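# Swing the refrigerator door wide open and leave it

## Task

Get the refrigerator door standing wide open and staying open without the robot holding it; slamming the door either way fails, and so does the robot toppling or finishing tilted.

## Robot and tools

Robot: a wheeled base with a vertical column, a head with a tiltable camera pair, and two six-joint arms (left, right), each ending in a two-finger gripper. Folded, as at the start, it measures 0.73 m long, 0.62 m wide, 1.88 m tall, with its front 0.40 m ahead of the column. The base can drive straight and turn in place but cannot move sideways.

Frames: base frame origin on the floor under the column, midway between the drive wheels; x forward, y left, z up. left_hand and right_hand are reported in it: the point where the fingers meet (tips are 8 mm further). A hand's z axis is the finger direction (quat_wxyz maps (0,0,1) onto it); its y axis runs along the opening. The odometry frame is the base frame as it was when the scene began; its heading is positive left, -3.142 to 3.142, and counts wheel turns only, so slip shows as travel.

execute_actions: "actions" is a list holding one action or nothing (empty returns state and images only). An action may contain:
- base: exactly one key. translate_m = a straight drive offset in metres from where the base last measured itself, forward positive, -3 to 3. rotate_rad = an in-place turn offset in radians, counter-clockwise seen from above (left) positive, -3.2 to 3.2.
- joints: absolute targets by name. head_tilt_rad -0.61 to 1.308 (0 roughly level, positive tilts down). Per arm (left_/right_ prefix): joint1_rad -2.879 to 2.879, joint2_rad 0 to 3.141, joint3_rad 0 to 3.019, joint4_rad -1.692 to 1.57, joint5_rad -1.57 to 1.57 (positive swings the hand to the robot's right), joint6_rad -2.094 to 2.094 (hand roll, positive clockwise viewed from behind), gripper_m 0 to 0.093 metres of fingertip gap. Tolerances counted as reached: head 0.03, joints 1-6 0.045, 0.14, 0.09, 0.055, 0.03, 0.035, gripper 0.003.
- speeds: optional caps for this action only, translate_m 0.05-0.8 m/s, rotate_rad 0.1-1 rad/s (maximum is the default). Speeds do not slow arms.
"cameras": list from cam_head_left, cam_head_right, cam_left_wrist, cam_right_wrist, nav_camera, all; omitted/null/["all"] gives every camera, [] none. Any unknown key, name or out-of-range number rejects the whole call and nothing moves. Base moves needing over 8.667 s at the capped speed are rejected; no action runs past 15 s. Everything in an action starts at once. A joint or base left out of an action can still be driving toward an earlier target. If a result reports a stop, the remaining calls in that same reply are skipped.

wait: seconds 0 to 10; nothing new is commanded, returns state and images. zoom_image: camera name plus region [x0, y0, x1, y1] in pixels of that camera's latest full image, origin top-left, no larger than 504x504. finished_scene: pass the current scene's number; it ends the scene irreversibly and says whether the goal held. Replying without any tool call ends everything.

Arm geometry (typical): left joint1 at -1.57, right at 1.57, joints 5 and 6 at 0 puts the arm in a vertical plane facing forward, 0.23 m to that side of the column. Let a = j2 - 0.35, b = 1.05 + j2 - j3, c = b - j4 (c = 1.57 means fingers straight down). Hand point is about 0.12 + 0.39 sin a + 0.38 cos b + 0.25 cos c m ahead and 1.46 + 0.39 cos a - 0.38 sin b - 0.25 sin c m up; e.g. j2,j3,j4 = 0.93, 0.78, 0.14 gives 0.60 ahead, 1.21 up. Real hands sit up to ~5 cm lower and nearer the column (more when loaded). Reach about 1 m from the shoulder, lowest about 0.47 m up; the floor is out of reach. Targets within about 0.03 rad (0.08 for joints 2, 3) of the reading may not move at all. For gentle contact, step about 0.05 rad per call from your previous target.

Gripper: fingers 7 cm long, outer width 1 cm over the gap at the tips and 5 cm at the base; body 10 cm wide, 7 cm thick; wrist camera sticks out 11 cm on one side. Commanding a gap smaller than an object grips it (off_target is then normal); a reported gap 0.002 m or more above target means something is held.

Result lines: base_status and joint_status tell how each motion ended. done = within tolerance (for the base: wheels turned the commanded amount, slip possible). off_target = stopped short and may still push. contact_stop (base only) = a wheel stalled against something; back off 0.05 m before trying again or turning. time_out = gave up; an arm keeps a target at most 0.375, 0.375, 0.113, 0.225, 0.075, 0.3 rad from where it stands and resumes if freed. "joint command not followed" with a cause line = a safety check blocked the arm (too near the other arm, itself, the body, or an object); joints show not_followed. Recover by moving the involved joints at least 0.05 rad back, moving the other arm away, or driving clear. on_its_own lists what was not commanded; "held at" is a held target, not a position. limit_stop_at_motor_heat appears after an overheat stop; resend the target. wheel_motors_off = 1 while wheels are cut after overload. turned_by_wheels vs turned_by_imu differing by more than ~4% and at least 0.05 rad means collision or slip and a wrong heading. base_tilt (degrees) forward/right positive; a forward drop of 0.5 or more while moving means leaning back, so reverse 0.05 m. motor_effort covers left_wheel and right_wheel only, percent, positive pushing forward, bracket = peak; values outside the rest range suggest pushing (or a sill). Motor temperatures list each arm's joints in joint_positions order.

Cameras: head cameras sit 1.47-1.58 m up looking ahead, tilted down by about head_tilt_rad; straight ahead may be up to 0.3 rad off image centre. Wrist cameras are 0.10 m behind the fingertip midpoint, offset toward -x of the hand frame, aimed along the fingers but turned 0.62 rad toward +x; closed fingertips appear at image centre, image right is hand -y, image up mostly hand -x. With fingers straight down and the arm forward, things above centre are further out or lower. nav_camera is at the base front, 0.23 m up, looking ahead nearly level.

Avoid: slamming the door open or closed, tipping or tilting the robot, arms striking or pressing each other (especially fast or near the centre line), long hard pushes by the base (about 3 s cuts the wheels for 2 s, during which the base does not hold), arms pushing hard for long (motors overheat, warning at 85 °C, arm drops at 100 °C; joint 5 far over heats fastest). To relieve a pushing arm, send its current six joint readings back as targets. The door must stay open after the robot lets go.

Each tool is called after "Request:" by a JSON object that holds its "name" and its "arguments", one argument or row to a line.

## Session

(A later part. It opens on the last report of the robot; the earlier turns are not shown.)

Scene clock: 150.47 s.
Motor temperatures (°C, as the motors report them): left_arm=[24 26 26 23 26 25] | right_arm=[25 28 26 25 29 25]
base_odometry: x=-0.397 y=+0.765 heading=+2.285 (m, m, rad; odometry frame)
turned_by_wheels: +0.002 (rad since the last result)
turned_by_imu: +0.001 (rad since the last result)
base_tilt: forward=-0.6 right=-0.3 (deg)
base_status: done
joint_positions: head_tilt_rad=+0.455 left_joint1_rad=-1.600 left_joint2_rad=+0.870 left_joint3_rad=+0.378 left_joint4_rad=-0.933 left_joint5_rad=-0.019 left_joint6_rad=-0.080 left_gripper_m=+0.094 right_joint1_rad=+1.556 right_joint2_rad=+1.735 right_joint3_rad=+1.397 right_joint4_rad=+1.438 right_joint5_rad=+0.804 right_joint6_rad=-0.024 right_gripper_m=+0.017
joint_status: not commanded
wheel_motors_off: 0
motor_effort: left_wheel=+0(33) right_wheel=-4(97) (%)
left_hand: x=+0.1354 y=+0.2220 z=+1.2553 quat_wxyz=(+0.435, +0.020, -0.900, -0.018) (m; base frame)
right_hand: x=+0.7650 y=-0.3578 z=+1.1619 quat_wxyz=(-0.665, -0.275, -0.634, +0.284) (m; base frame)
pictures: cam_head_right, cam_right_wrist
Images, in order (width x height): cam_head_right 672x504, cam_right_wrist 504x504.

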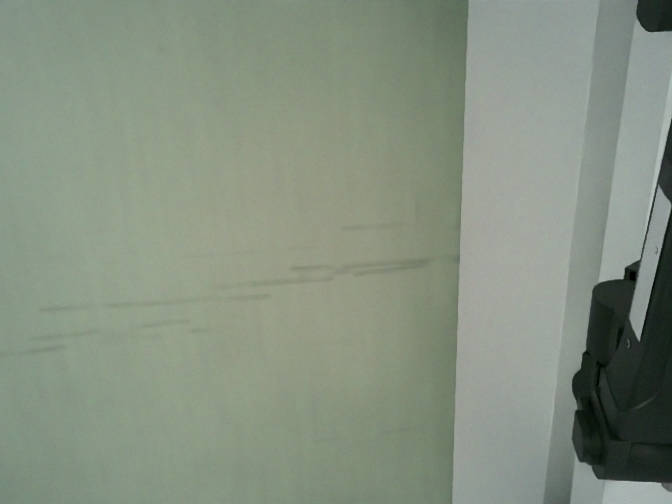

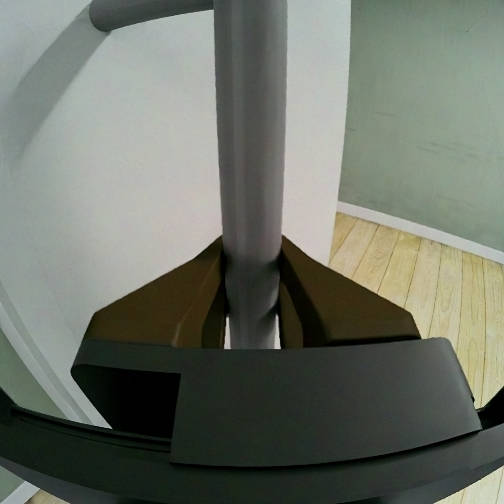

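Request:
{"name": "execute_actions", "arguments": {
  "actions": [
    {"base":{"rotate_rad":-0.07},"speeds":{"rotate_rad":0.15}}
  ],
  "cameras": []
}}

Request:
{"name": "execute_actions", "arguments": {
  "actions": [
    {"base":{"translate_m":-0.09},"speeds":{"translate_m":0.1}}
  ],
  "cameras": ["cam_right_wrist"]
}}

Request:
{"name": "execute_actions", "arguments": {
  "actions": [
    {"base":{"rotate_rad":-0.12},"speeds":{"rotate_rad":0.15}}
  ],
  "cameras": ["cam_head_right","cam_right_wrist","nav_camera"]
}}

Scene clock: 172.07 s.
Motor temperatures (°C, as the motors report them): left_arm=[24 26 26 23 26 25] | right_arm=[25 28 26 25 28 25]
base_odometry: x=-0.397 y=+0.765 heading=+2.217 (m, m, rad; odometry frame)
turned_by_wheels: -0.068 (rad since the last result)
turned_by_imu: -0.068 (rad since the last result)
base_tilt: forward=-0.6 right=-0.3 (deg)
base_status: done
joint_positions: head_tilt_rad=+0.455 left_joint1_rad=-1.600 left_joint2_rad=+0.870 left_joint3_rad=+0.378 left_joint4_rad=-0.933 left_joint5_rad=-0.019 left_joint6_rad=-0.080 left_gripper_m=+0.094 right_joint1_rad=+1.620 right_joint2_rad=+1.727 right_joint3_rad=+1.397 right_joint4_rad=+1.440 right_joint5_rad=+0.779 right_joint6_rad=-0.057 right_gripper_m=+0.017
joint_status: not commanded
wheel_motors_off: 0
motor_effort: left_wheel=+7(26) right_wheel=-1(51) (%)
left_hand: x=+0.1354 y=+0.2220 z=+1.2553 quat_wxyz=(+0.435, +0.020, -0.900, -0.018) (m; base frame)
right_hand: x=+0.7741 y=-0.3166 z=+1.1618 quat_wxyz=(-0.665, -0.265, -0.650, +0.257) (m; base frame)
pictures: none
No camera images: the call's "cameras" was empty. Leave "cameras" out to get every camera's image.

Scene clock: 173.83 s.
Motor temperatures (°C, as the motors report them): left_arm=[24 26 26 23 26 25] | right_arm=[25 29 26 25 28 25]
base_odometry: x=-0.343 y=+0.693 heading=+2.215 (m, m, rad; odometry frame)
turned_by_wheels: -0.002 (rad since the last result)
turned_by_imu: -0.002 (rad since the last result)
base_tilt: forward=-0.6 right=-0.2 (deg)
base_status: done
joint_positions: head_tilt_rad=+0.455 left_joint1_rad=-1.600 left_joint2_rad=+0.870 left_joint3_rad=+0.378 left_joint4_rad=-0.933 left_joint5_rad=-0.019 left_joint6_rad=-0.080 left_gripper_m=+0.094 right_joint1_rad=+1.503 right_joint2_rad=+1.743 right_joint3_rad=+1.421 right_joint4_rad=+1.400 right_joint5_rad=+0.791 right_joint6_rad=+0.017 right_gripper_m=+0.017
joint_status: not commanded
wheel_motors_off: 0
motor_effort: left_wheel=+0(49) right_wheel=-2(78) (%)
left_hand: x=+0.1358 y=+0.2220 z=+1.2552 quat_wxyz=(+0.435, +0.020, -0.900, -0.018) (m; base frame)
right_hand: x=+0.7696 y=-0.3886 z=+1.1632 quat_wxyz=(-0.669, -0.273, -0.627, +0.292) (m; base frame)
pictures: cam_right_wrist
Images, in order (width x height): cam_right_wrist 504x504.

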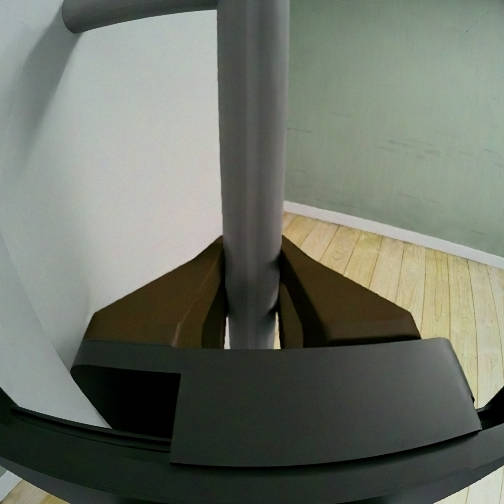

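Scene clock: 175.33 s.
Motor temperatures (°C, as the motors report them): left_arm=[24 26 26 23 26 25] | right_arm=[25 29 26 25 28 25]
base_odometry: x=-0.343 y=+0.693 heading=+2.096 (m, m, rad; odometry frame)
turned_by_wheels: -0.119 (rad since the last result)
turned_by_imu: -0.116 (rad since the last result)
base_tilt: forward=-0.6 right=-0.2 (deg)
base_status: done
joint_positions: head_tilt_rad=+0.455 left_joint1_rad=-1.600 left_joint2_rad=+0.870 left_joint3_rad=+0.378 left_joint4_rad=-0.933 left_joint5_rad=-0.019 left_joint6_rad=-0.080 left_gripper_m=+0.094 right_joint1_rad=+1.557 right_joint2_rad=+1.737 right_joint3_rad=+1.415 right_joint4_rad=+1.421 right_joint5_rad=+0.791 right_joint6_rad=-0.021 right_gripper_m=+0.017
joint_status: not commanded
wheel_motors_off: 0
motor_effort: left_wheel=+1(51) right_wheel=+1(41) (%)
left_hand: x=+0.1358 y=+0.2220 z=+1.2552 quat_wxyz=(+0.435, +0.020, -0.900, -0.018) (m; base frame)
right_hand: x=+0.7727 y=-0.3559 z=+1.1622 quat_wxyz=(-0.667, -0.271, -0.636, +0.278) (m; base frame)
pictures: cam_head_right, cam_right_wrist, nav_camera
Images, in order (width x height): cam_head_right 672x504, cam_right_wrist 504x504, nav_camera 672x504.

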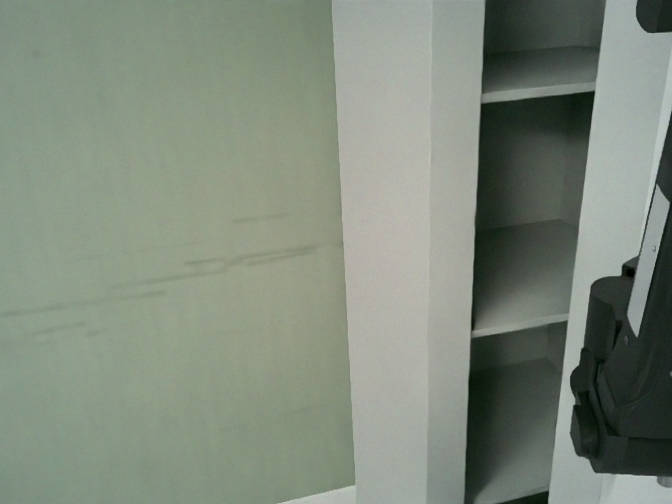

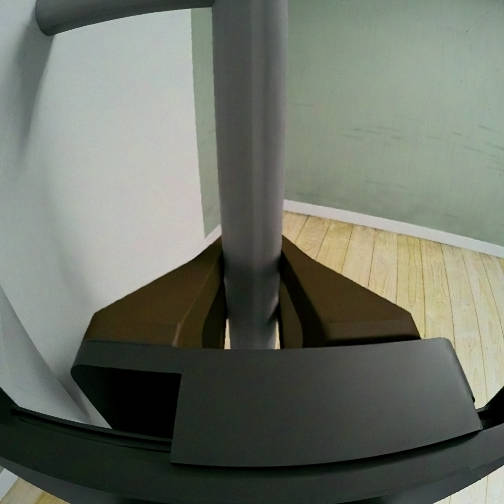

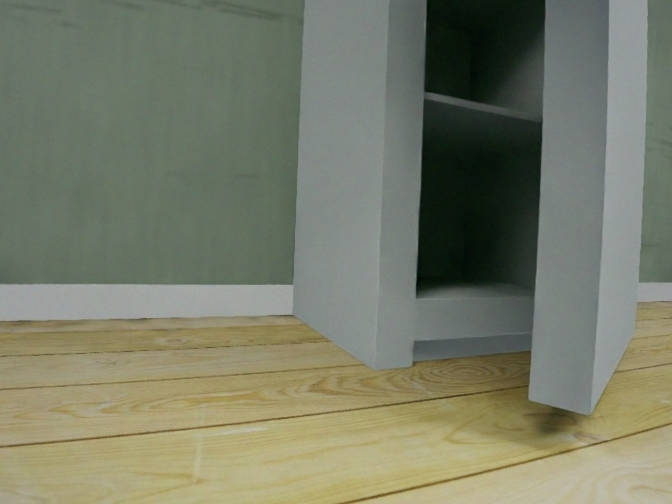

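Request:
{"name": "execute_actions", "arguments": {
  "actions": [
    {"base":{"rotate_rad":-0.14},"speeds":{"rotate_rad":0.25},"joints":{"right_joint5_rad":0.5}}
  ],
  "cameras": ["cam_right_wrist"]
}}

Request:
{"name": "execute_actions", "arguments": {
  "actions": [
    {"base":{"rotate_rad":-0.14},"speeds":{"rotate_rad":0.25},"joints":{"right_joint5_rad":0.2}}
  ],
  "cameras": ["cam_head_right","cam_right_wrist","nav_camera"]
}}

Scene clock: 206.93 s.
Motor temperatures (°C, as the motors report them): left_arm=[24 26 26 23 26 25] | right_arm=[25 29 25 25 28 25]
base_odometry: x=-0.343 y=+0.693 heading=+1.957 (m, m, rad; odometry frame)
turned_by_wheels: -0.140 (rad since the last result)
turned_by_imu: -0.138 (rad since the last result)
base_tilt: forward=-0.6 right=-0.2 (deg)
base_status: done
joint_positions: head_tilt_rad=+0.455 left_joint1_rad=-1.600 left_joint2_rad=+0.870 left_joint3_rad=+0.378 left_joint4_rad=-0.933 left_joint5_rad=-0.019 left_joint6_rad=-0.080 left_gripper_m=+0.094 right_joint1_rad=+1.569 right_joint2_rad=+1.735 right_joint3_rad=+1.393 right_joint4_rad=+1.444 right_joint5_rad=+0.506 right_joint6_rad=-0.022 right_gripper_m=+0.017
joint_status: all done
wheel_motors_off: 0
motor_effort: left_wheel=+2(61) right_wheel=+0(28) (%)
left_hand: x=+0.1358 y=+0.2220 z=+1.2552 quat_wxyz=(+0.435, +0.020, -0.900, -0.018) (m; base frame)
right_hand: x=+0.7955 y=-0.3098 z=+1.1624 quat_wxyz=(-0.701, -0.174, -0.667, +0.180) (m; base frame)
pictures: cam_right_wrist
Images, in order (width x height): cam_right_wrist 504x504.

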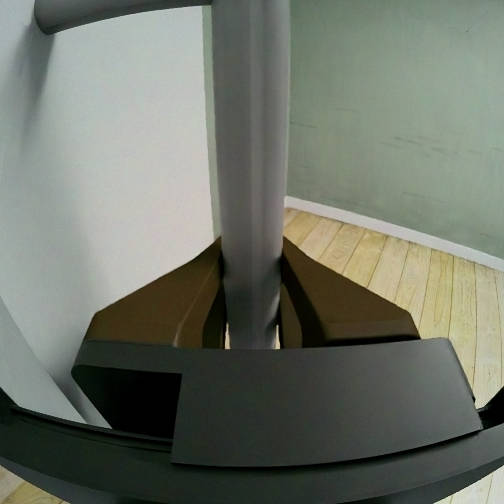

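Scene clock: 208.43 s.
Motor temperatures (°C, as the motors report them): left_arm=[24 26 26 23 26 25] | right_arm=[25 29 25 25 28 25]
base_odometry: x=-0.343 y=+0.693 heading=+1.817 (m, m, rad; odometry frame)
turned_by_wheels: -0.139 (rad since the last result)
turned_by_imu: -0.139 (rad since the last result)
base_tilt: forward=-0.6 right=-0.3 (deg)
base_status: done
joint_positions: head_tilt_rad=+0.455 left_joint1_rad=-1.600 left_joint2_rad=+0.870 left_joint3_rad=+0.378 left_joint4_rad=-0.933 left_joint5_rad=-0.019 left_joint6_rad=-0.080 left_gripper_m=+0.094 right_joint1_rad=+1.561 right_joint2_rad=+1.735 right_joint3_rad=+1.420 right_joint4_rad=+1.408 right_joint5_rad=+0.192 right_joint6_rad=-0.004 right_gripper_m=+0.017
joint_status: all done
wheel_motors_off: 0
motor_effort: left_wheel=+6(47) right_wheel=-8(21) (%)
left_hand: x=+0.1358 y=+0.2220 z=+1.2552 quat_wxyz=(+0.435, +0.020, -0.900, -0.018) (m; base frame)
right_hand: x=+0.8240 y=-0.2644 z=+1.1636 quat_wxyz=(-0.720, -0.067, -0.687, +0.072) (m; base frame)
pictures: cam_head_right, cam_right_wrist, nav_camera
Images, in order (width x height): cam_head_right 672x504, cam_right_wrist 504x504, nav_camera 672x504.

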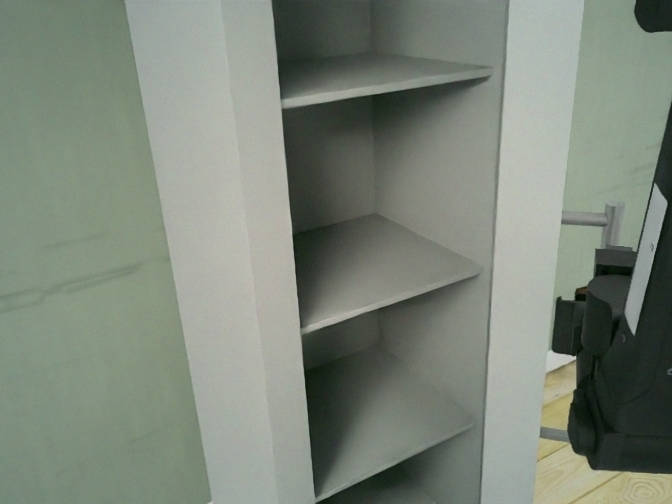

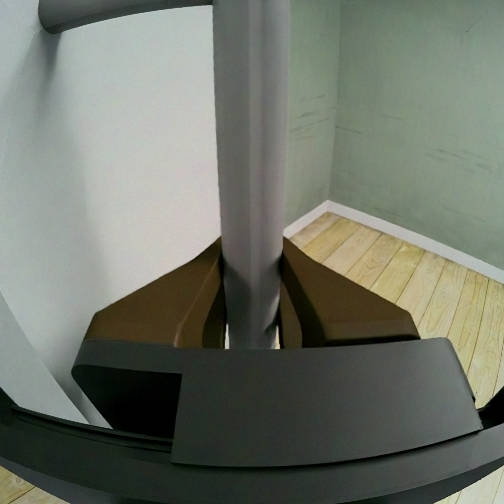

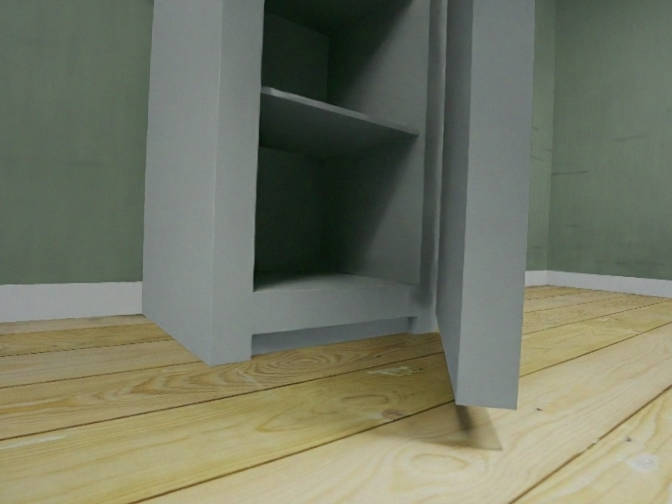

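Request:
{"name": "execute_actions", "arguments": {
  "actions": [
    {"base":{"translate_m":0.05},"speeds":{"translate_m":0.1},"joints":{"right_joint5_rad":0.1}}
  ],
  "cameras": []
}}

Request:
{"name": "execute_actions", "arguments": {
  "actions": [
    {"base":{"rotate_rad":-0.16},"speeds":{"rotate_rad":0.25},"joints":{"right_joint5_rad":-0.15}}
  ],
  "cameras": ["cam_right_wrist"]
}}

Request:
{"name": "execute_actions", "arguments": {
  "actions": [
    {"base":{"translate_m":0.07},"speeds":{"translate_m":0.1},"joints":{"right_joint5_rad":-0.25}}
  ],
  "cameras": []
}}

Request:
{"name": "execute_actions", "arguments": {
  "actions": [
    {"base":{"rotate_rad":-0.14},"speeds":{"rotate_rad":0.25},"joints":{"right_joint5_rad":-0.45}}
  ],
  "cameras": ["cam_head_right","cam_right_wrist"]
}}

Scene clock: 233.17 s.
Motor temperatures (°C, as the motors report them): left_arm=[24 26 26 23 26 25] | right_arm=[25 29 25 25 28 25]
base_odometry: x=-0.355 y=+0.741 heading=+1.816 (m, m, rad; odometry frame)
turned_by_wheels: -0.001 (rad since the last result)
turned_by_imu: -0.003 (rad since the last result)
base_tilt: forward=-0.6 right=-0.3 (deg)
base_status: done
joint_positions: head_tilt_rad=+0.455 left_joint1_rad=-1.600 left_joint2_rad=+0.869 left_joint3_rad=+0.378 left_joint4_rad=-0.933 left_joint5_rad=-0.019 left_joint6_rad=-0.080 left_gripper_m=+0.094 right_joint1_rad=+1.570 right_joint2_rad=+1.736 right_joint3_rad=+1.326 right_joint4_rad=+1.504 right_joint5_rad=+0.107 right_joint6_rad=-0.008 right_gripper_m=+0.016
joint_status: all done
wheel_motors_off: 0
motor_effort: left_wheel=+6(65) right_wheel=+3(58) (%)
left_hand: x=+0.1358 y=+0.2220 z=+1.2553 quat_wxyz=(+0.435, +0.020, -0.900, -0.018) (m; base frame)
right_hand: x=+0.7904 y=-0.2441 z=+1.1572 quat_wxyz=(-0.722, -0.036, -0.690, +0.040) (m; base frame)
pictures: none
No camera images: the call's "cameras" was empty. Leave "cameras" out to get every camera's image.

Scene clock: 234.63 s.
Motor temperatures (°C, as the motors report them): left_arm=[24 26 26 23 26 25] | right_arm=[25 29 26 25 28 25]
base_odometry: x=-0.355 y=+0.741 heading=+1.658 (m, m, rad; odometry frame)
turned_by_wheels: -0.158 (rad since the last result)
turned_by_imu: -0.156 (rad since the last result)
base_tilt: forward=-0.6 right=-0.2 (deg)
base_status: done
joint_positions: head_tilt_rad=+0.455 left_joint1_rad=-1.600 left_joint2_rad=+0.869 left_joint3_rad=+0.378 left_joint4_rad=-0.933 left_joint5_rad=-0.019 left_joint6_rad=-0.080 left_gripper_m=+0.094 right_joint1_rad=+1.573 right_joint2_rad=+1.740 right_joint3_rad=+1.427 right_joint4_rad=+1.389 right_joint5_rad=-0.155 right_joint6_rad=-0.007 right_gripper_m=+0.016
joint_status: all done
wheel_motors_off: 0
motor_effort: left_wheel=+0(37) right_wheel=-2(50) (%)
left_hand: x=+0.1358 y=+0.2220 z=+1.2553 quat_wxyz=(+0.435, +0.020, -0.900, -0.018) (m; base frame)
right_hand: x=+0.8264 y=-0.1973 z=+1.1574 quat_wxyz=(-0.715, +0.058, -0.694, -0.053) (m; base frame)
pictures: cam_right_wrist
Images, in order (width x height): cam_right_wrist 504x504.

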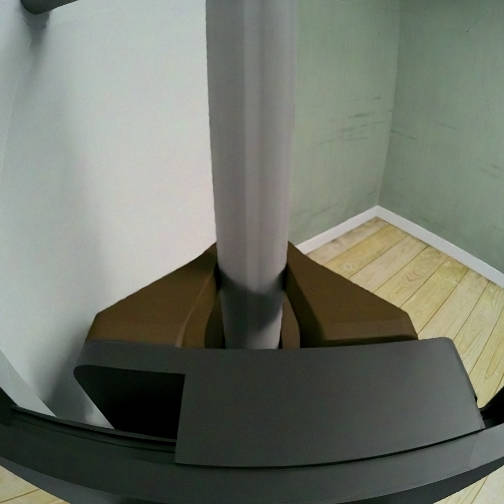

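Scene clock: 236.10 s.
Motor temperatures (°C, as the motors report them): left_arm=[24 26 26 23 26 25] | right_arm=[25 29 26 25 28 25]
base_odometry: x=-0.361 y=+0.811 heading=+1.656 (m, m, rad; odometry frame)
turned_by_wheels: -0.002 (rad since the last result)
turned_by_imu: -0.003 (rad since the last result)
base_tilt: forward=-0.6 right=-0.2 (deg)
base_status: done
joint_positions: head_tilt_rad=+0.455 left_joint1_rad=-1.600 left_joint2_rad=+0.869 left_joint3_rad=+0.380 left_joint4_rad=-0.933 left_joint5_rad=-0.019 left_joint6_rad=-0.080 left_gripper_m=+0.094 right_joint1_rad=+1.523 right_joint2_rad=+1.743 right_joint3_rad=+1.323 right_joint4_rad=+1.490 right_joint5_rad=-0.246 right_joint6_rad=+0.035 right_gripper_m=+0.013
joint_status: all done
wheel_motors_off: 0
motor_effort: left_wheel=+3(58) right_wheel=+2(77) (%)
left_hand: x=+0.1369 y=+0.2220 z=+1.2549 quat_wxyz=(+0.434, +0.020, -0.901, -0.018) (m; base frame)
right_hand: x=+0.7838 y=-0.2135 z=+1.1472 quat_wxyz=(-0.708, +0.082, -0.698, -0.075) (m; base frame)
pictures: none
No camera images: the call's "cameras" was empty. Leave "cameras" out to get every camera's image.

Scene clock: 237.53 s.
Motor temperatures (°C, as the motors report them): left_arm=[24 26 26 23 26 25] | right_arm=[25 29 26 25 28 25]
base_odometry: x=-0.361 y=+0.811 heading=+1.519 (m, m, rad; odometry frame)
turned_by_wheels: -0.137 (rad since the last result)
turned_by_imu: -0.133 (rad since the last result)
base_tilt: forward=-0.6 right=-0.2 (deg)
base_status: done
joint_positions: head_tilt_rad=+0.455 left_joint1_rad=-1.600 left_joint2_rad=+0.869 left_joint3_rad=+0.380 left_joint4_rad=-0.933 left_joint5_rad=-0.019 left_joint6_rad=-0.080 left_gripper_m=+0.094 right_joint1_rad=+1.603 right_joint2_rad=+1.754 right_joint3_rad=+1.443 right_joint4_rad=+1.368 right_joint5_rad=-0.450 right_joint6_rad=-0.033 right_gripper_m=+0.013
joint_status: all done
wheel_motors_off: 0
motor_effort: left_wheel=+6(39) right_wheel=-1(67) (%)
left_hand: x=+0.1369 y=+0.2220 z=+1.2549 quat_wxyz=(+0.434, +0.020, -0.901, -0.018) (m; base frame)
right_hand: x=+0.8117 y=-0.1301 z=+1.1498 quat_wxyz=(-0.696, +0.166, -0.680, -0.161) (m; base frame)
pictures: cam_head_right, cam_right_wrist
Images, in order (width x height): cam_head_right 672x504, cam_right_wrist 504x504.

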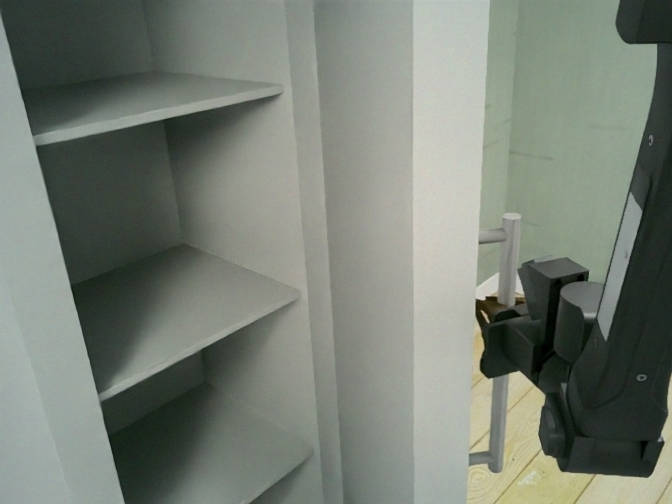

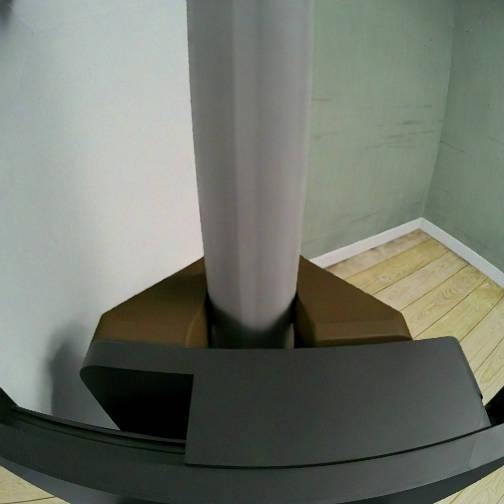

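Request:
{"name": "execute_actions", "arguments": {
  "actions": [
    {"base":{"translate_m":0.08},"speeds":{"translate_m":0.1},"joints":{"right_joint5_rad":-0.55}}
  ],
  "cameras": []
}}

Request:
{"name": "execute_actions", "arguments": {
  "actions": [
    {"base":{"rotate_rad":-0.14},"speeds":{"rotate_rad":0.25},"joints":{"right_joint5_rad":-0.75}}
  ],
  "cameras": ["cam_right_wrist"]
}}

Request:
{"name": "execute_actions", "arguments": {
  "actions": [
    {"base":{"translate_m":0.12},"speeds":{"translate_m":0.12},"joints":{"right_joint5_rad":-0.9}}
  ],
  "cameras": []
}}

Request:
{"name": "execute_actions", "arguments": {
  "actions": [
    {"base":{"rotate_rad":-0.12},"speeds":{"rotate_rad":0.25},"joints":{"right_joint5_rad":-1.05}}
  ],
  "cameras": ["cam_head_right","cam_right_wrist"]
}}

Scene clock: 252.20 s.
Motor temperatures (°C, as the motors report them): left_arm=[24 26 26 23 26 25] | right_arm=[25 30 26 25 28 25]
base_odometry: x=-0.357 y=+0.891 heading=+1.516 (m, m, rad; odometry frame)
turned_by_wheels: -0.003 (rad since the last result)
turned_by_imu: -0.005 (rad since the last result)
base_tilt: forward=-0.6 right=-0.2 (deg)
base_status: done
joint_positions: head_tilt_rad=+0.455 left_joint1_rad=-1.600 left_joint2_rad=+0.869 left_joint3_rad=+0.379 left_joint4_rad=-0.933 left_joint5_rad=-0.019 left_joint6_rad=-0.080 left_gripper_m=+0.094 right_joint1_rad=+1.468 right_joint2_rad=+1.745 right_joint3_rad=+1.366 right_joint4_rad=+1.456 right_joint5_rad=-0.537 right_joint6_rad=+0.075 right_gripper_m=+0.013
joint_status: all done
wheel_motors_off: 0
motor_effort: left_wheel=+0(69) right_wheel=+2(70) (%)
left_hand: x=+0.1365 y=+0.2220 z=+1.2551 quat_wxyz=(+0.434, +0.020, -0.901, -0.018) (m; base frame)
right_hand: x=+0.7824 y=-0.2008 z=+1.1453 quat_wxyz=(-0.681, +0.178, -0.691, -0.163) (m; base frame)
pictures: none
No camera images: the call's "cameras" was empty. Leave "cameras" out to get every camera's image.

Scene clock: 253.60 s.
Motor temperatures (°C, as the motors report them): left_arm=[24 26 26 23 26 25] | right_arm=[25 30 26 25 28 25]
base_odometry: x=-0.357 y=+0.891 heading=+1.379 (m, m, rad; odometry frame)
turned_by_wheels: -0.137 (rad since the last result)
turned_by_imu: -0.133 (rad since the last result)
base_tilt: forward=-0.6 right=-0.2 (deg)
base_status: done
joint_positions: head_tilt_rad=+0.455 left_joint1_rad=-1.600 left_joint2_rad=+0.869 left_joint3_rad=+0.379 left_joint4_rad=-0.933 left_joint5_rad=-0.019 left_joint6_rad=-0.080 left_gripper_m=+0.094 right_joint1_rad=+1.635 right_joint2_rad=+1.759 right_joint3_rad=+1.426 right_joint4_rad=+1.385 right_joint5_rad=-0.745 right_joint6_rad=-0.054 right_gripper_m=+0.013
joint_status: all done
wheel_motors_off: 0
motor_effort: left_wheel=+5(33) right_wheel=+0(68) (%)
left_hand: x=+0.1365 y=+0.2220 z=+1.2551 quat_wxyz=(+0.434, +0.020, -0.901, -0.018) (m; base frame)
right_hand: x=+0.7726 y=-0.0694 z=+1.1502 quat_wxyz=(-0.671, +0.267, -0.638, -0.267) (m; base frame)
pictures: cam_right_wrist
Images, in order (width x height): cam_right_wrist 504x504.

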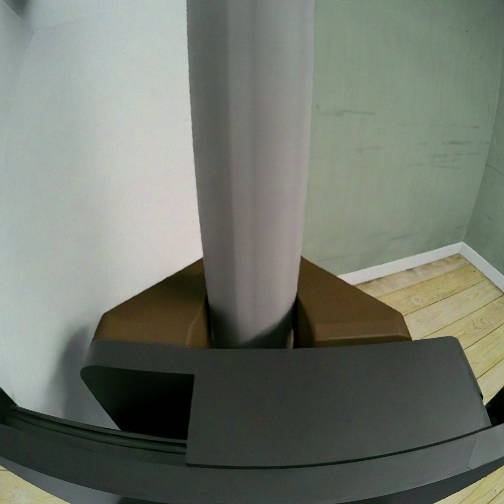

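Scene clock: 255.43 s.
Motor temperatures (°C, as the motors report them): left_arm=[24 26 26 23 26 25] | right_arm=[25 30 26 25 28 25]
base_odometry: x=-0.334 y=+1.009 heading=+1.377 (m, m, rad; odometry frame)
turned_by_wheels: -0.003 (rad since the last result)
turned_by_imu: -0.004 (rad since the last result)
base_tilt: forward=-0.6 right=-0.3 (deg)
base_status: done
joint_positions: head_tilt_rad=+0.455 left_joint1_rad=-1.600 left_joint2_rad=+0.869 left_joint3_rad=+0.378 left_joint4_rad=-0.933 left_joint5_rad=-0.019 left_joint6_rad=-0.080 left_gripper_m=+0.094 right_joint1_rad=+1.463 right_joint2_rad=+1.741 right_joint3_rad=+1.384 right_joint4_rad=+1.439 right_joint5_rad=-0.893 right_joint6_rad=+0.065 right_gripper_m=+0.013
joint_status: all done
wheel_motors_off: 0
motor_effort: left_wheel=-2(72) right_wheel=+0(61) (%)
left_hand: x=+0.1361 y=+0.2220 z=+1.2552 quat_wxyz=(+0.434, +0.020, -0.900, -0.018) (m; base frame)
right_hand: x=+0.7533 y=-0.1563 z=+1.1433 quat_wxyz=(-0.633, +0.302, -0.658, -0.274) (m; base frame)
pictures: none
No camera images: the call's "cameras" was empty. Leave "cameras" out to get every camera's image.

Scene clock: 256.60 s.
Motor temperatures (°C, as the motors report them): left_arm=[24 26 26 23 26 25] | right_arm=[25 30 26 25 28 25]
base_odometry: x=-0.334 y=+1.009 heading=+1.259 (m, m, rad; odometry frame)
turned_by_wheels: -0.118 (rad since the last result)
turned_by_imu: -0.115 (rad since the last result)
base_tilt: forward=-0.6 right=-0.3 (deg)
base_status: done
joint_positions: head_tilt_rad=+0.455 left_joint1_rad=-1.600 left_joint2_rad=+0.869 left_joint3_rad=+0.378 left_joint4_rad=-0.933 left_joint5_rad=-0.019 left_joint6_rad=-0.080 left_gripper_m=+0.094 right_joint1_rad=+1.622 right_joint2_rad=+1.755 right_joint3_rad=+1.394 right_joint4_rad=+1.412 right_joint5_rad=-1.046 right_joint6_rad=-0.040 right_gripper_m=+0.013
joint_status: all done
wheel_motors_off: 0
motor_effort: left_wheel=+1(33) right_wheel=+0(59) (%)
left_hand: x=+0.1361 y=+0.2220 z=+1.2552 quat_wxyz=(+0.434, +0.020, -0.900, -0.018) (m; base frame)
right_hand: x=+0.7213 y=-0.0466 z=+1.1488 quat_wxyz=(-0.624, +0.360, -0.592, -0.361) (m; base frame)
pictures: cam_head_right, cam_right_wrist
Images, in order (width x height): cam_head_right 672x504, cam_right_wrist 504x504.

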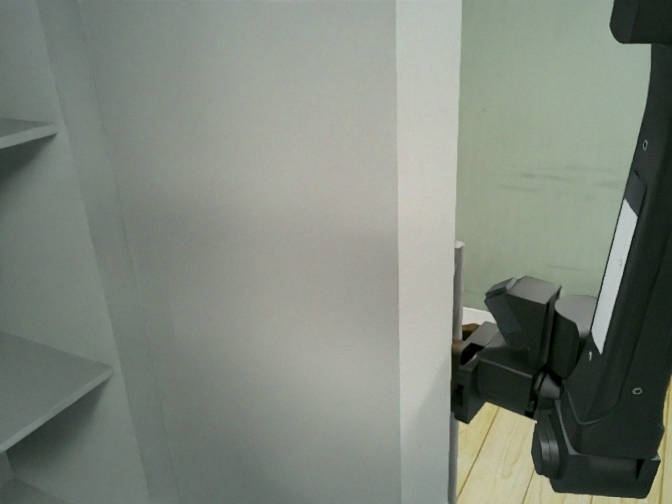

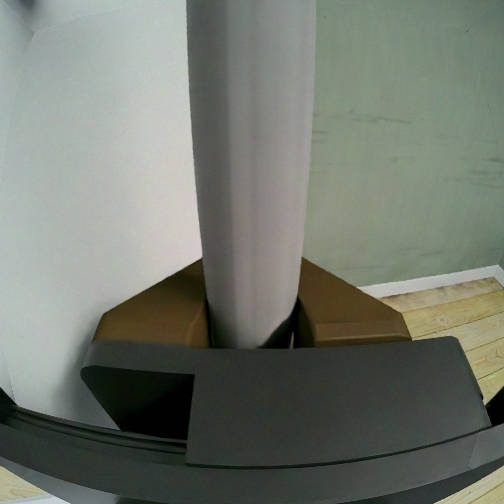

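Request:
{"name": "execute_actions", "arguments": {
  "actions": [
    {"base":{"translate_m":0.13},"speeds":{"translate_m":0.1},"joints":{"right_joint5_rad":-1.22}}
  ],
  "cameras": ["cam_head_right","cam_right_wrist","nav_camera"]
}}

Scene clock: 265.50 s.
Motor temperatures (°C, as the motors report them): left_arm=[24 26 26 23 26 25] | right_arm=[25 30 26 25 28 25]
base_odometry: x=-0.294 y=+1.132 heading=+1.257 (m, m, rad; odometry frame)
turned_by_wheels: -0.002 (rad since the last result)
turned_by_imu: -0.004 (rad since the last result)
base_tilt: forward=-0.6 right=-0.3 (deg)
base_status: done
joint_positions: head_tilt_rad=+0.455 left_joint1_rad=-1.600 left_joint2_rad=+0.868 left_joint3_rad=+0.378 left_joint4_rad=-0.933 left_joint5_rad=-0.019 left_joint6_rad=-0.080 left_gripper_m=+0.094 right_joint1_rad=+1.503 right_joint2_rad=+1.741 right_joint3_rad=+1.397 right_joint4_rad=+1.422 right_joint5_rad=-1.220 right_joint6_rad=+0.027 right_gripper_m=+0.013
joint_status: all done
wheel_motors_off: 0
motor_effort: left_wheel=-1(61) right_wheel=+0(58) (%)
left_hand: x=+0.1362 y=+0.2220 z=+1.2552 quat_wxyz=(+0.434, +0.020, -0.900, -0.018) (m; base frame)
right_hand: x=+0.7089 y=-0.1034 z=+1.1432 quat_wxyz=(-0.578, +0.411, -0.594, -0.380) (m; base frame)
pictures: cam_head_right, cam_right_wrist, nav_camera
Images, in order (width x height): cam_head_right 672x504, cam_right_wrist 504x504, nav_camera 672x504.

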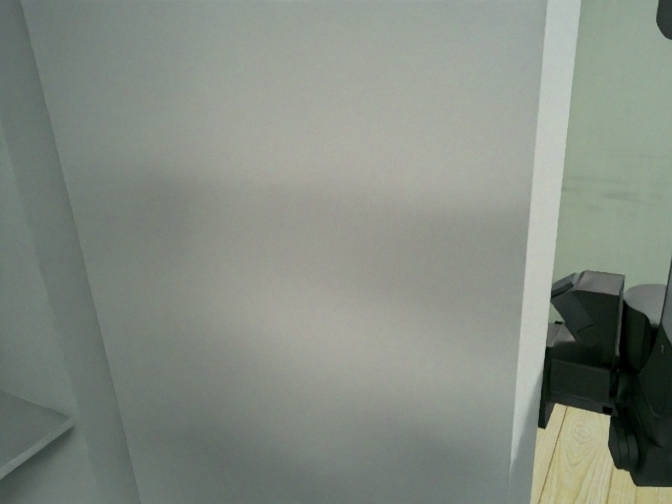

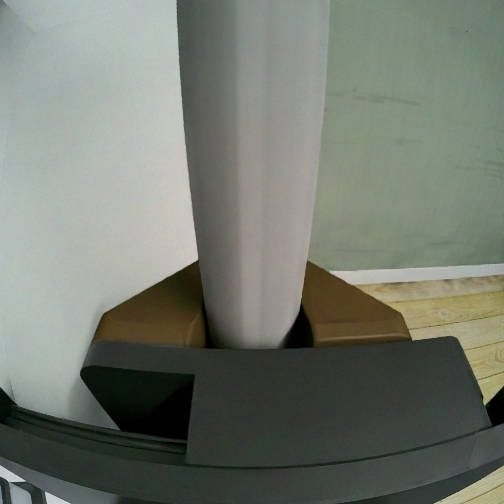

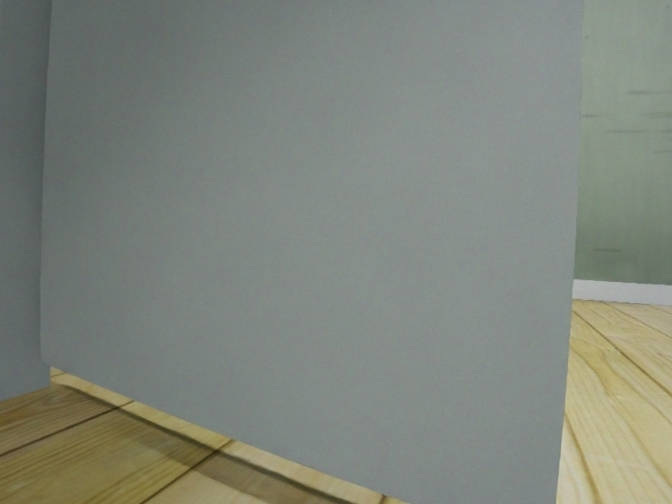

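Request:
{"name": "execute_actions", "arguments": {
  "actions": [
    {"base":{"translate_m":0.11},"speeds":{"translate_m":0.08},"joints":{"right_joint5_rad":-1.4,"right_joint1_rad":1.46}}
  ],
  "cameras": ["cam_right_wrist"]
}}

Request:
{"name": "execute_actions", "arguments": {
  "actions": [
    {"joints":{"right_gripper_m":0.035}}
  ],
  "cameras": ["cam_right_wrist","nav_camera"]
}}

Scene clock: 275.43 s.
Motor temperatures (°C, as the motors report them): left_arm=[24 26 26 23 26 25] | right_arm=[25 30 26 25 28 25]
base_odometry: x=-0.260 y=+1.237 heading=+1.255 (m, m, rad; odometry frame)
turned_by_wheels: -0.002 (rad since the last result)
turned_by_imu: -0.004 (rad since the last result)
base_tilt: forward=-0.6 right=-0.3 (deg)
base_status: done
joint_positions: head_tilt_rad=+0.455 left_joint1_rad=-1.600 left_joint2_rad=+0.868 left_joint3_rad=+0.379 left_joint4_rad=-0.933 left_joint5_rad=-0.019 left_joint6_rad=-0.080 left_gripper_m=+0.094 right_joint1_rad=+1.448 right_joint2_rad=+1.730 right_joint3_rad=+1.373 right_joint4_rad=+1.437 right_joint5_rad=-1.441 right_joint6_rad=+0.025 right_gripper_m=+0.013
joint_status: right_joint5_rad off_target (ended at -1.442, target -1.400); the others done
wheel_motors_off: 0
motor_effort: left_wheel=-1(50) right_wheel=+3(51) (%)
left_hand: x=+0.1364 y=+0.2220 z=+1.2551 quat_wxyz=(+0.434, +0.020, -0.901, -0.018) (m; base frame)
right_hand: x=+0.6696 y=-0.1239 z=+1.1393 quat_wxyz=(-0.523, +0.479, -0.566, -0.420) (m; base frame)
pictures: cam_right_wrist
Images, in order (width x height): cam_right_wrist 504x504.

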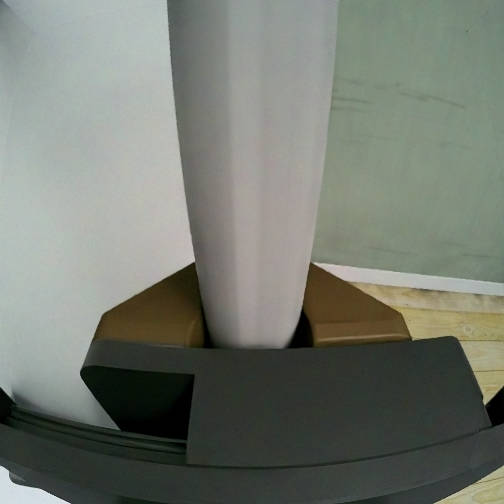

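Scene clock: 276.13 s.
Motor temperatures (°C, as the motors report them): left_arm=[24 26 26 23 26 25] | right_arm=[25 30 26 25 28 25]
base_odometry: x=-0.260 y=+1.237 heading=+1.255 (m, m, rad; odometry frame)
turned_by_wheels: +0.000 (rad since the last result)
turned_by_imu: +0.000 (rad since the last result)
base_tilt: forward=-0.6 right=-0.2 (deg)
base_status: not commanded
joint_positions: head_tilt_rad=+0.455 left_joint1_rad=-1.600 left_joint2_rad=+0.868 left_joint3_rad=+0.379 left_joint4_rad=-0.933 left_joint5_rad=-0.019 left_joint6_rad=-0.080 left_gripper_m=+0.094 right_joint1_rad=+1.449 right_joint2_rad=+1.733 right_joint3_rad=+1.378 right_joint4_rad=+1.435 right_joint5_rad=-1.404 right_joint6_rad=+0.009 right_gripper_m=+0.035
joint_status: all done
wheel_motors_off: 0
on_its_own: right_joint5_rad moved +0.037 to your old target -1.400
motor_effort: left_wheel=+2(1) right_wheel=-1(4) (%)
left_hand: x=+0.1364 y=+0.2220 z=+1.2551 quat_wxyz=(+0.434, +0.020, -0.901, -0.018) (m; base frame)
right_hand: x=+0.6770 y=-0.1251 z=+1.1391 quat_wxyz=(-0.535, +0.474, -0.570, -0.406) (m; base frame)
pictures: cam_right_wrist, nav_camera
Images, in order (width x height): cam_right_wrist 504x504, nav_camera 672x504.

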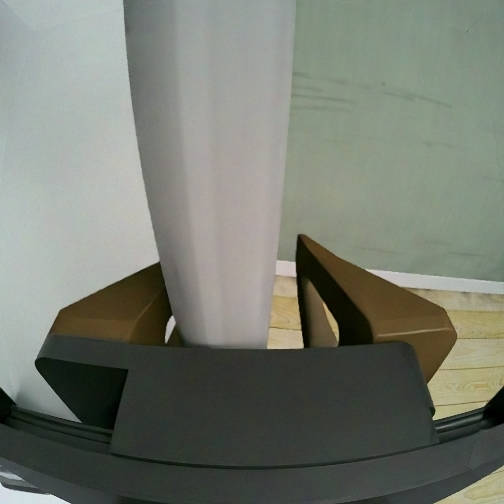

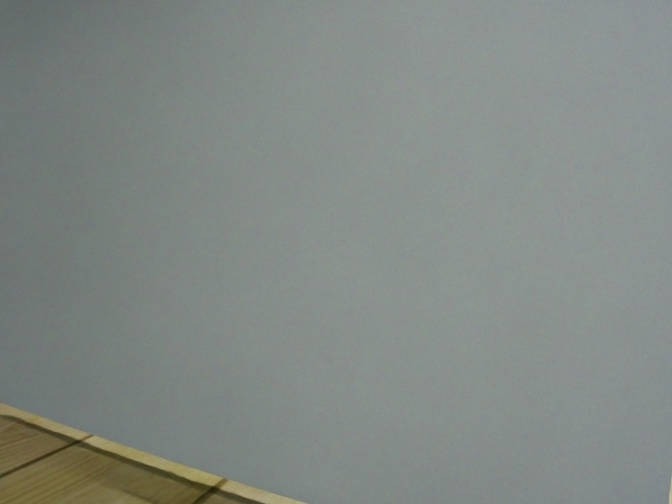

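Request:
{"name": "execute_actions", "arguments": {
  "actions": [
    {"base":{"rotate_rad":-0.22},"speeds":{"rotate_rad":0.2}}
  ],
  "cameras": ["cam_right_wrist","cam_head_right"]
}}

Request:
{"name": "execute_actions", "arguments": {
  "actions": []
}}

Scene clock: 284.50 s.
Motor temperatures (°C, as the motors report them): left_arm=[24 26 26 23 26 25] | right_arm=[25 30 26 25 28 25]
base_odometry: x=-0.260 y=+1.237 heading=+1.036 (m, m, rad; odometry frame)
turned_by_wheels: -0.219 (rad since the last result)
turned_by_imu: -0.216 (rad since the last result)
base_tilt: forward=-0.6 right=-0.3 (deg)
base_status: done
joint_positions: head_tilt_rad=+0.455 left_joint1_rad=-1.600 left_joint2_rad=+0.868 left_joint3_rad=+0.379 left_joint4_rad=-0.933 left_joint5_rad=-0.019 left_joint6_rad=-0.080 left_gripper_m=+0.094 right_joint1_rad=+1.453 right_joint2_rad=+1.733 right_joint3_rad=+1.379 right_joint4_rad=+1.435 right_joint5_rad=-1.404 right_joint6_rad=+0.008 right_gripper_m=+0.035
joint_status: not commanded
wheel_motors_off: 0
motor_effort: left_wheel=+2(50) right_wheel=-2(48) (%)
left_hand: x=+0.1364 y=+0.2220 z=+1.2551 quat_wxyz=(+0.434, +0.020, -0.901, -0.018) (m; base frame)
right_hand: x=+0.6773 y=-0.1227 z=+1.1397 quat_wxyz=(-0.536, +0.474, -0.568, -0.407) (m; base frame)
pictures: cam_head_right, cam_right_wrist
Images, in order (width x height): cam_head_right 672x504, cam_right_wrist 504x504.

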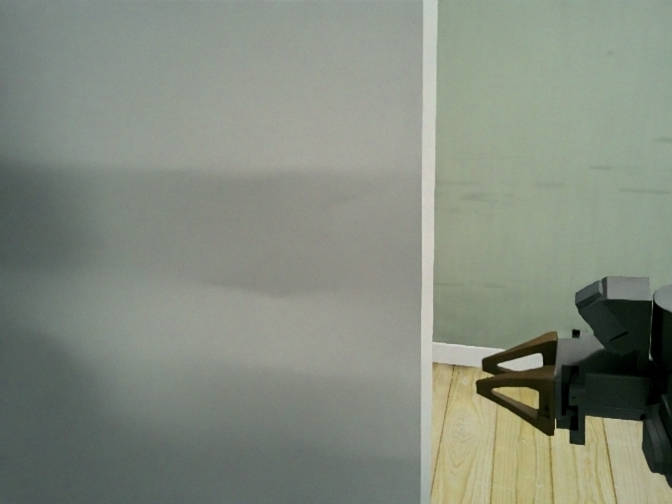

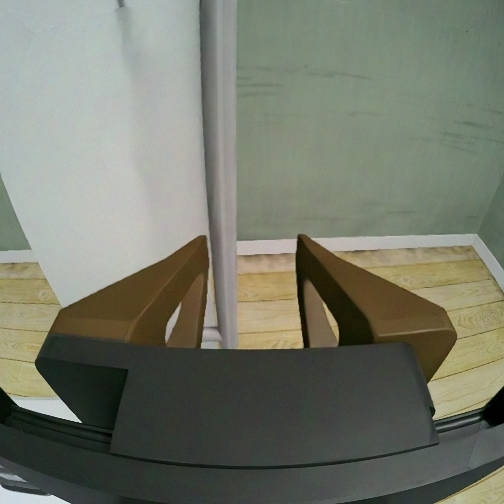

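Scene clock: 284.50 s.
Motor temperatures (°C, as the motors report them): left_arm=[24 26 26 23 26 25] | right_arm=[25 30 26 25 28 25]
base_odometry: x=-0.260 y=+1.237 heading=+1.036 (m, m, rad; odometry frame)
turned_by_wheels: -0.219 (rad since the last result)
turned_by_imu: -0.216 (rad since the last result)
base_tilt: forward=-0.6 right=-0.3 (deg)
base_status: done
joint_positions: head_tilt_rad=+0.455 left_joint1_rad=-1.600 left_joint2_rad=+0.868 left_joint3_rad=+0.379 left_joint4_rad=-0.933 left_joint5_rad=-0.019 left_joint6_rad=-0.080 left_gripper_m=+0.094 right_joint1_rad=+1.453 right_joint2_rad=+1.733 right_joint3_rad=+1.379 right_joint4_rad=+1.435 right_joint5_rad=-1.404 right_joint6_rad=+0.008 right_gripper_m=+0.035
joint_status: not commanded
wheel_motors_off: 0
motor_effort: left_wheel=+2(50) right_wheel=-2(48) (%)
left_hand: x=+0.1364 y=+0.2220 z=+1.2551 quat_wxyz=(+0.434, +0.020, -0.901, -0.018) (m; base frame)
right_hand: x=+0.6773 y=-0.1227 z=+1.1397 quat_wxyz=(-0.536, +0.474, -0.568, -0.407) (m; base frame)
pictures: cam_head_left, cam_head_right, cam_left_wrist, cam_right_wrist, nav_camera
Images, in order (width x height): cam_head_left 672x504, cam_head_right 672x504, cam_left_wrist 504x504, cam_right_wrist 504x504, nav_camera 672x504.

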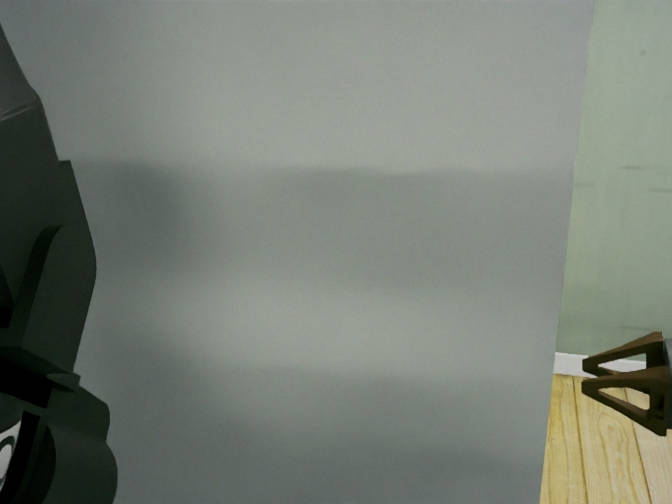

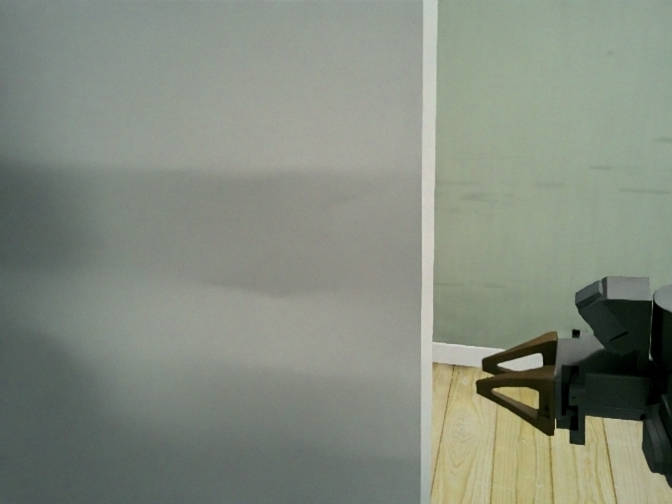

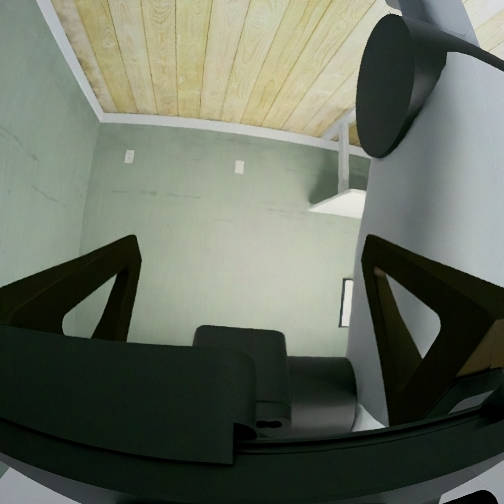

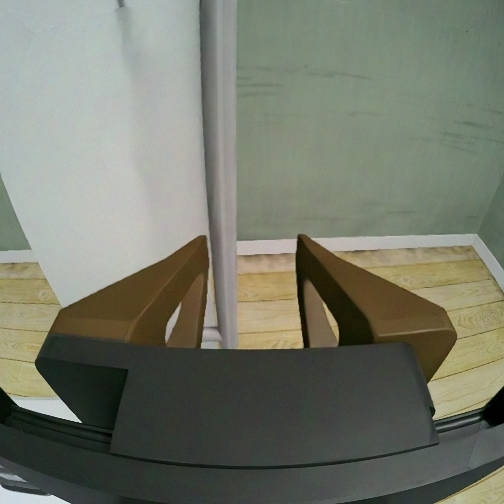

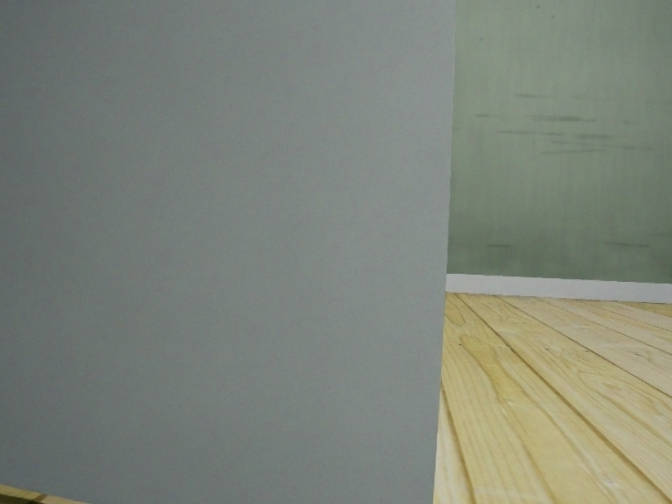

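Check it stays.

Request:
{"name": "execute_actions", "arguments": {
  "actions": [],
  "cameras": ["cam_right_wrist","nav_camera"]
}}

Scene clock: 287.97 s.
Motor temperatures (°C, as the motors report them): left_arm=[24 26 26 23 26 25] | right_arm=[25 30 26 25 28 25]
base_odometry: x=-0.260 y=+1.237 heading=+1.036 (m, m, rad; odometry frame)
turned_by_wheels: +0.000 (rad since the last result)
turned_by_imu: -0.001 (rad since the last result)
base_tilt: forward=-0.5 right=-0.2 (deg)
base_status: done
joint_positions: head_tilt_rad=+0.455 left_joint1_rad=-1.600 left_joint2_rad=+0.868 left_joint3_rad=+0.379 left_joint4_rad=-0.933 left_joint5_rad=-0.019 left_joint6_rad=-0.080 left_gripper_m=+0.094 right_joint1_rad=+1.453 right_joint2_rad=+1.733 right_joint3_rad=+1.379 right_joint4_rad=+1.435 right_joint5_rad=-1.404 right_joint6_rad=+0.008 right_gripper_m=+0.035
joint_status: not commanded
wheel_motors_off: 0
motor_effort: left_wheel=-1(50) right_wheel=-2(48) (%)
left_hand: x=+0.1364 y=+0.2220 z=+1.2551 quat_wxyz=(+0.434, +0.020, -0.901, -0.018) (m; base frame)
right_hand: x=+0.6773 y=-0.1227 z=+1.1397 quat_wxyz=(-0.536, +0.474, -0.568, -0.407) (m; base frame)
pictures: cam_right_wrist, nav_camera
Images, in order (width x height): cam_right_wrist 504x504, nav_camera 672x504.

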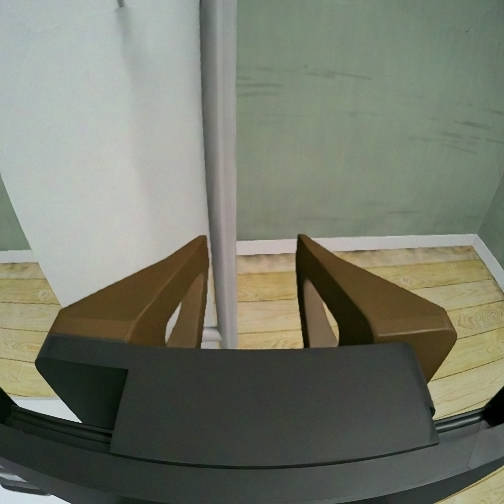

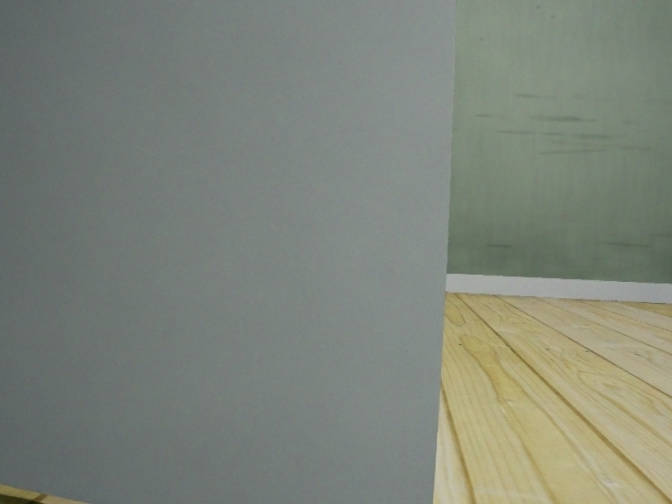

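Request:
{"name": "finished_scene", "arguments": {
  "scene": 1
}}

The scene is finished: the task was done.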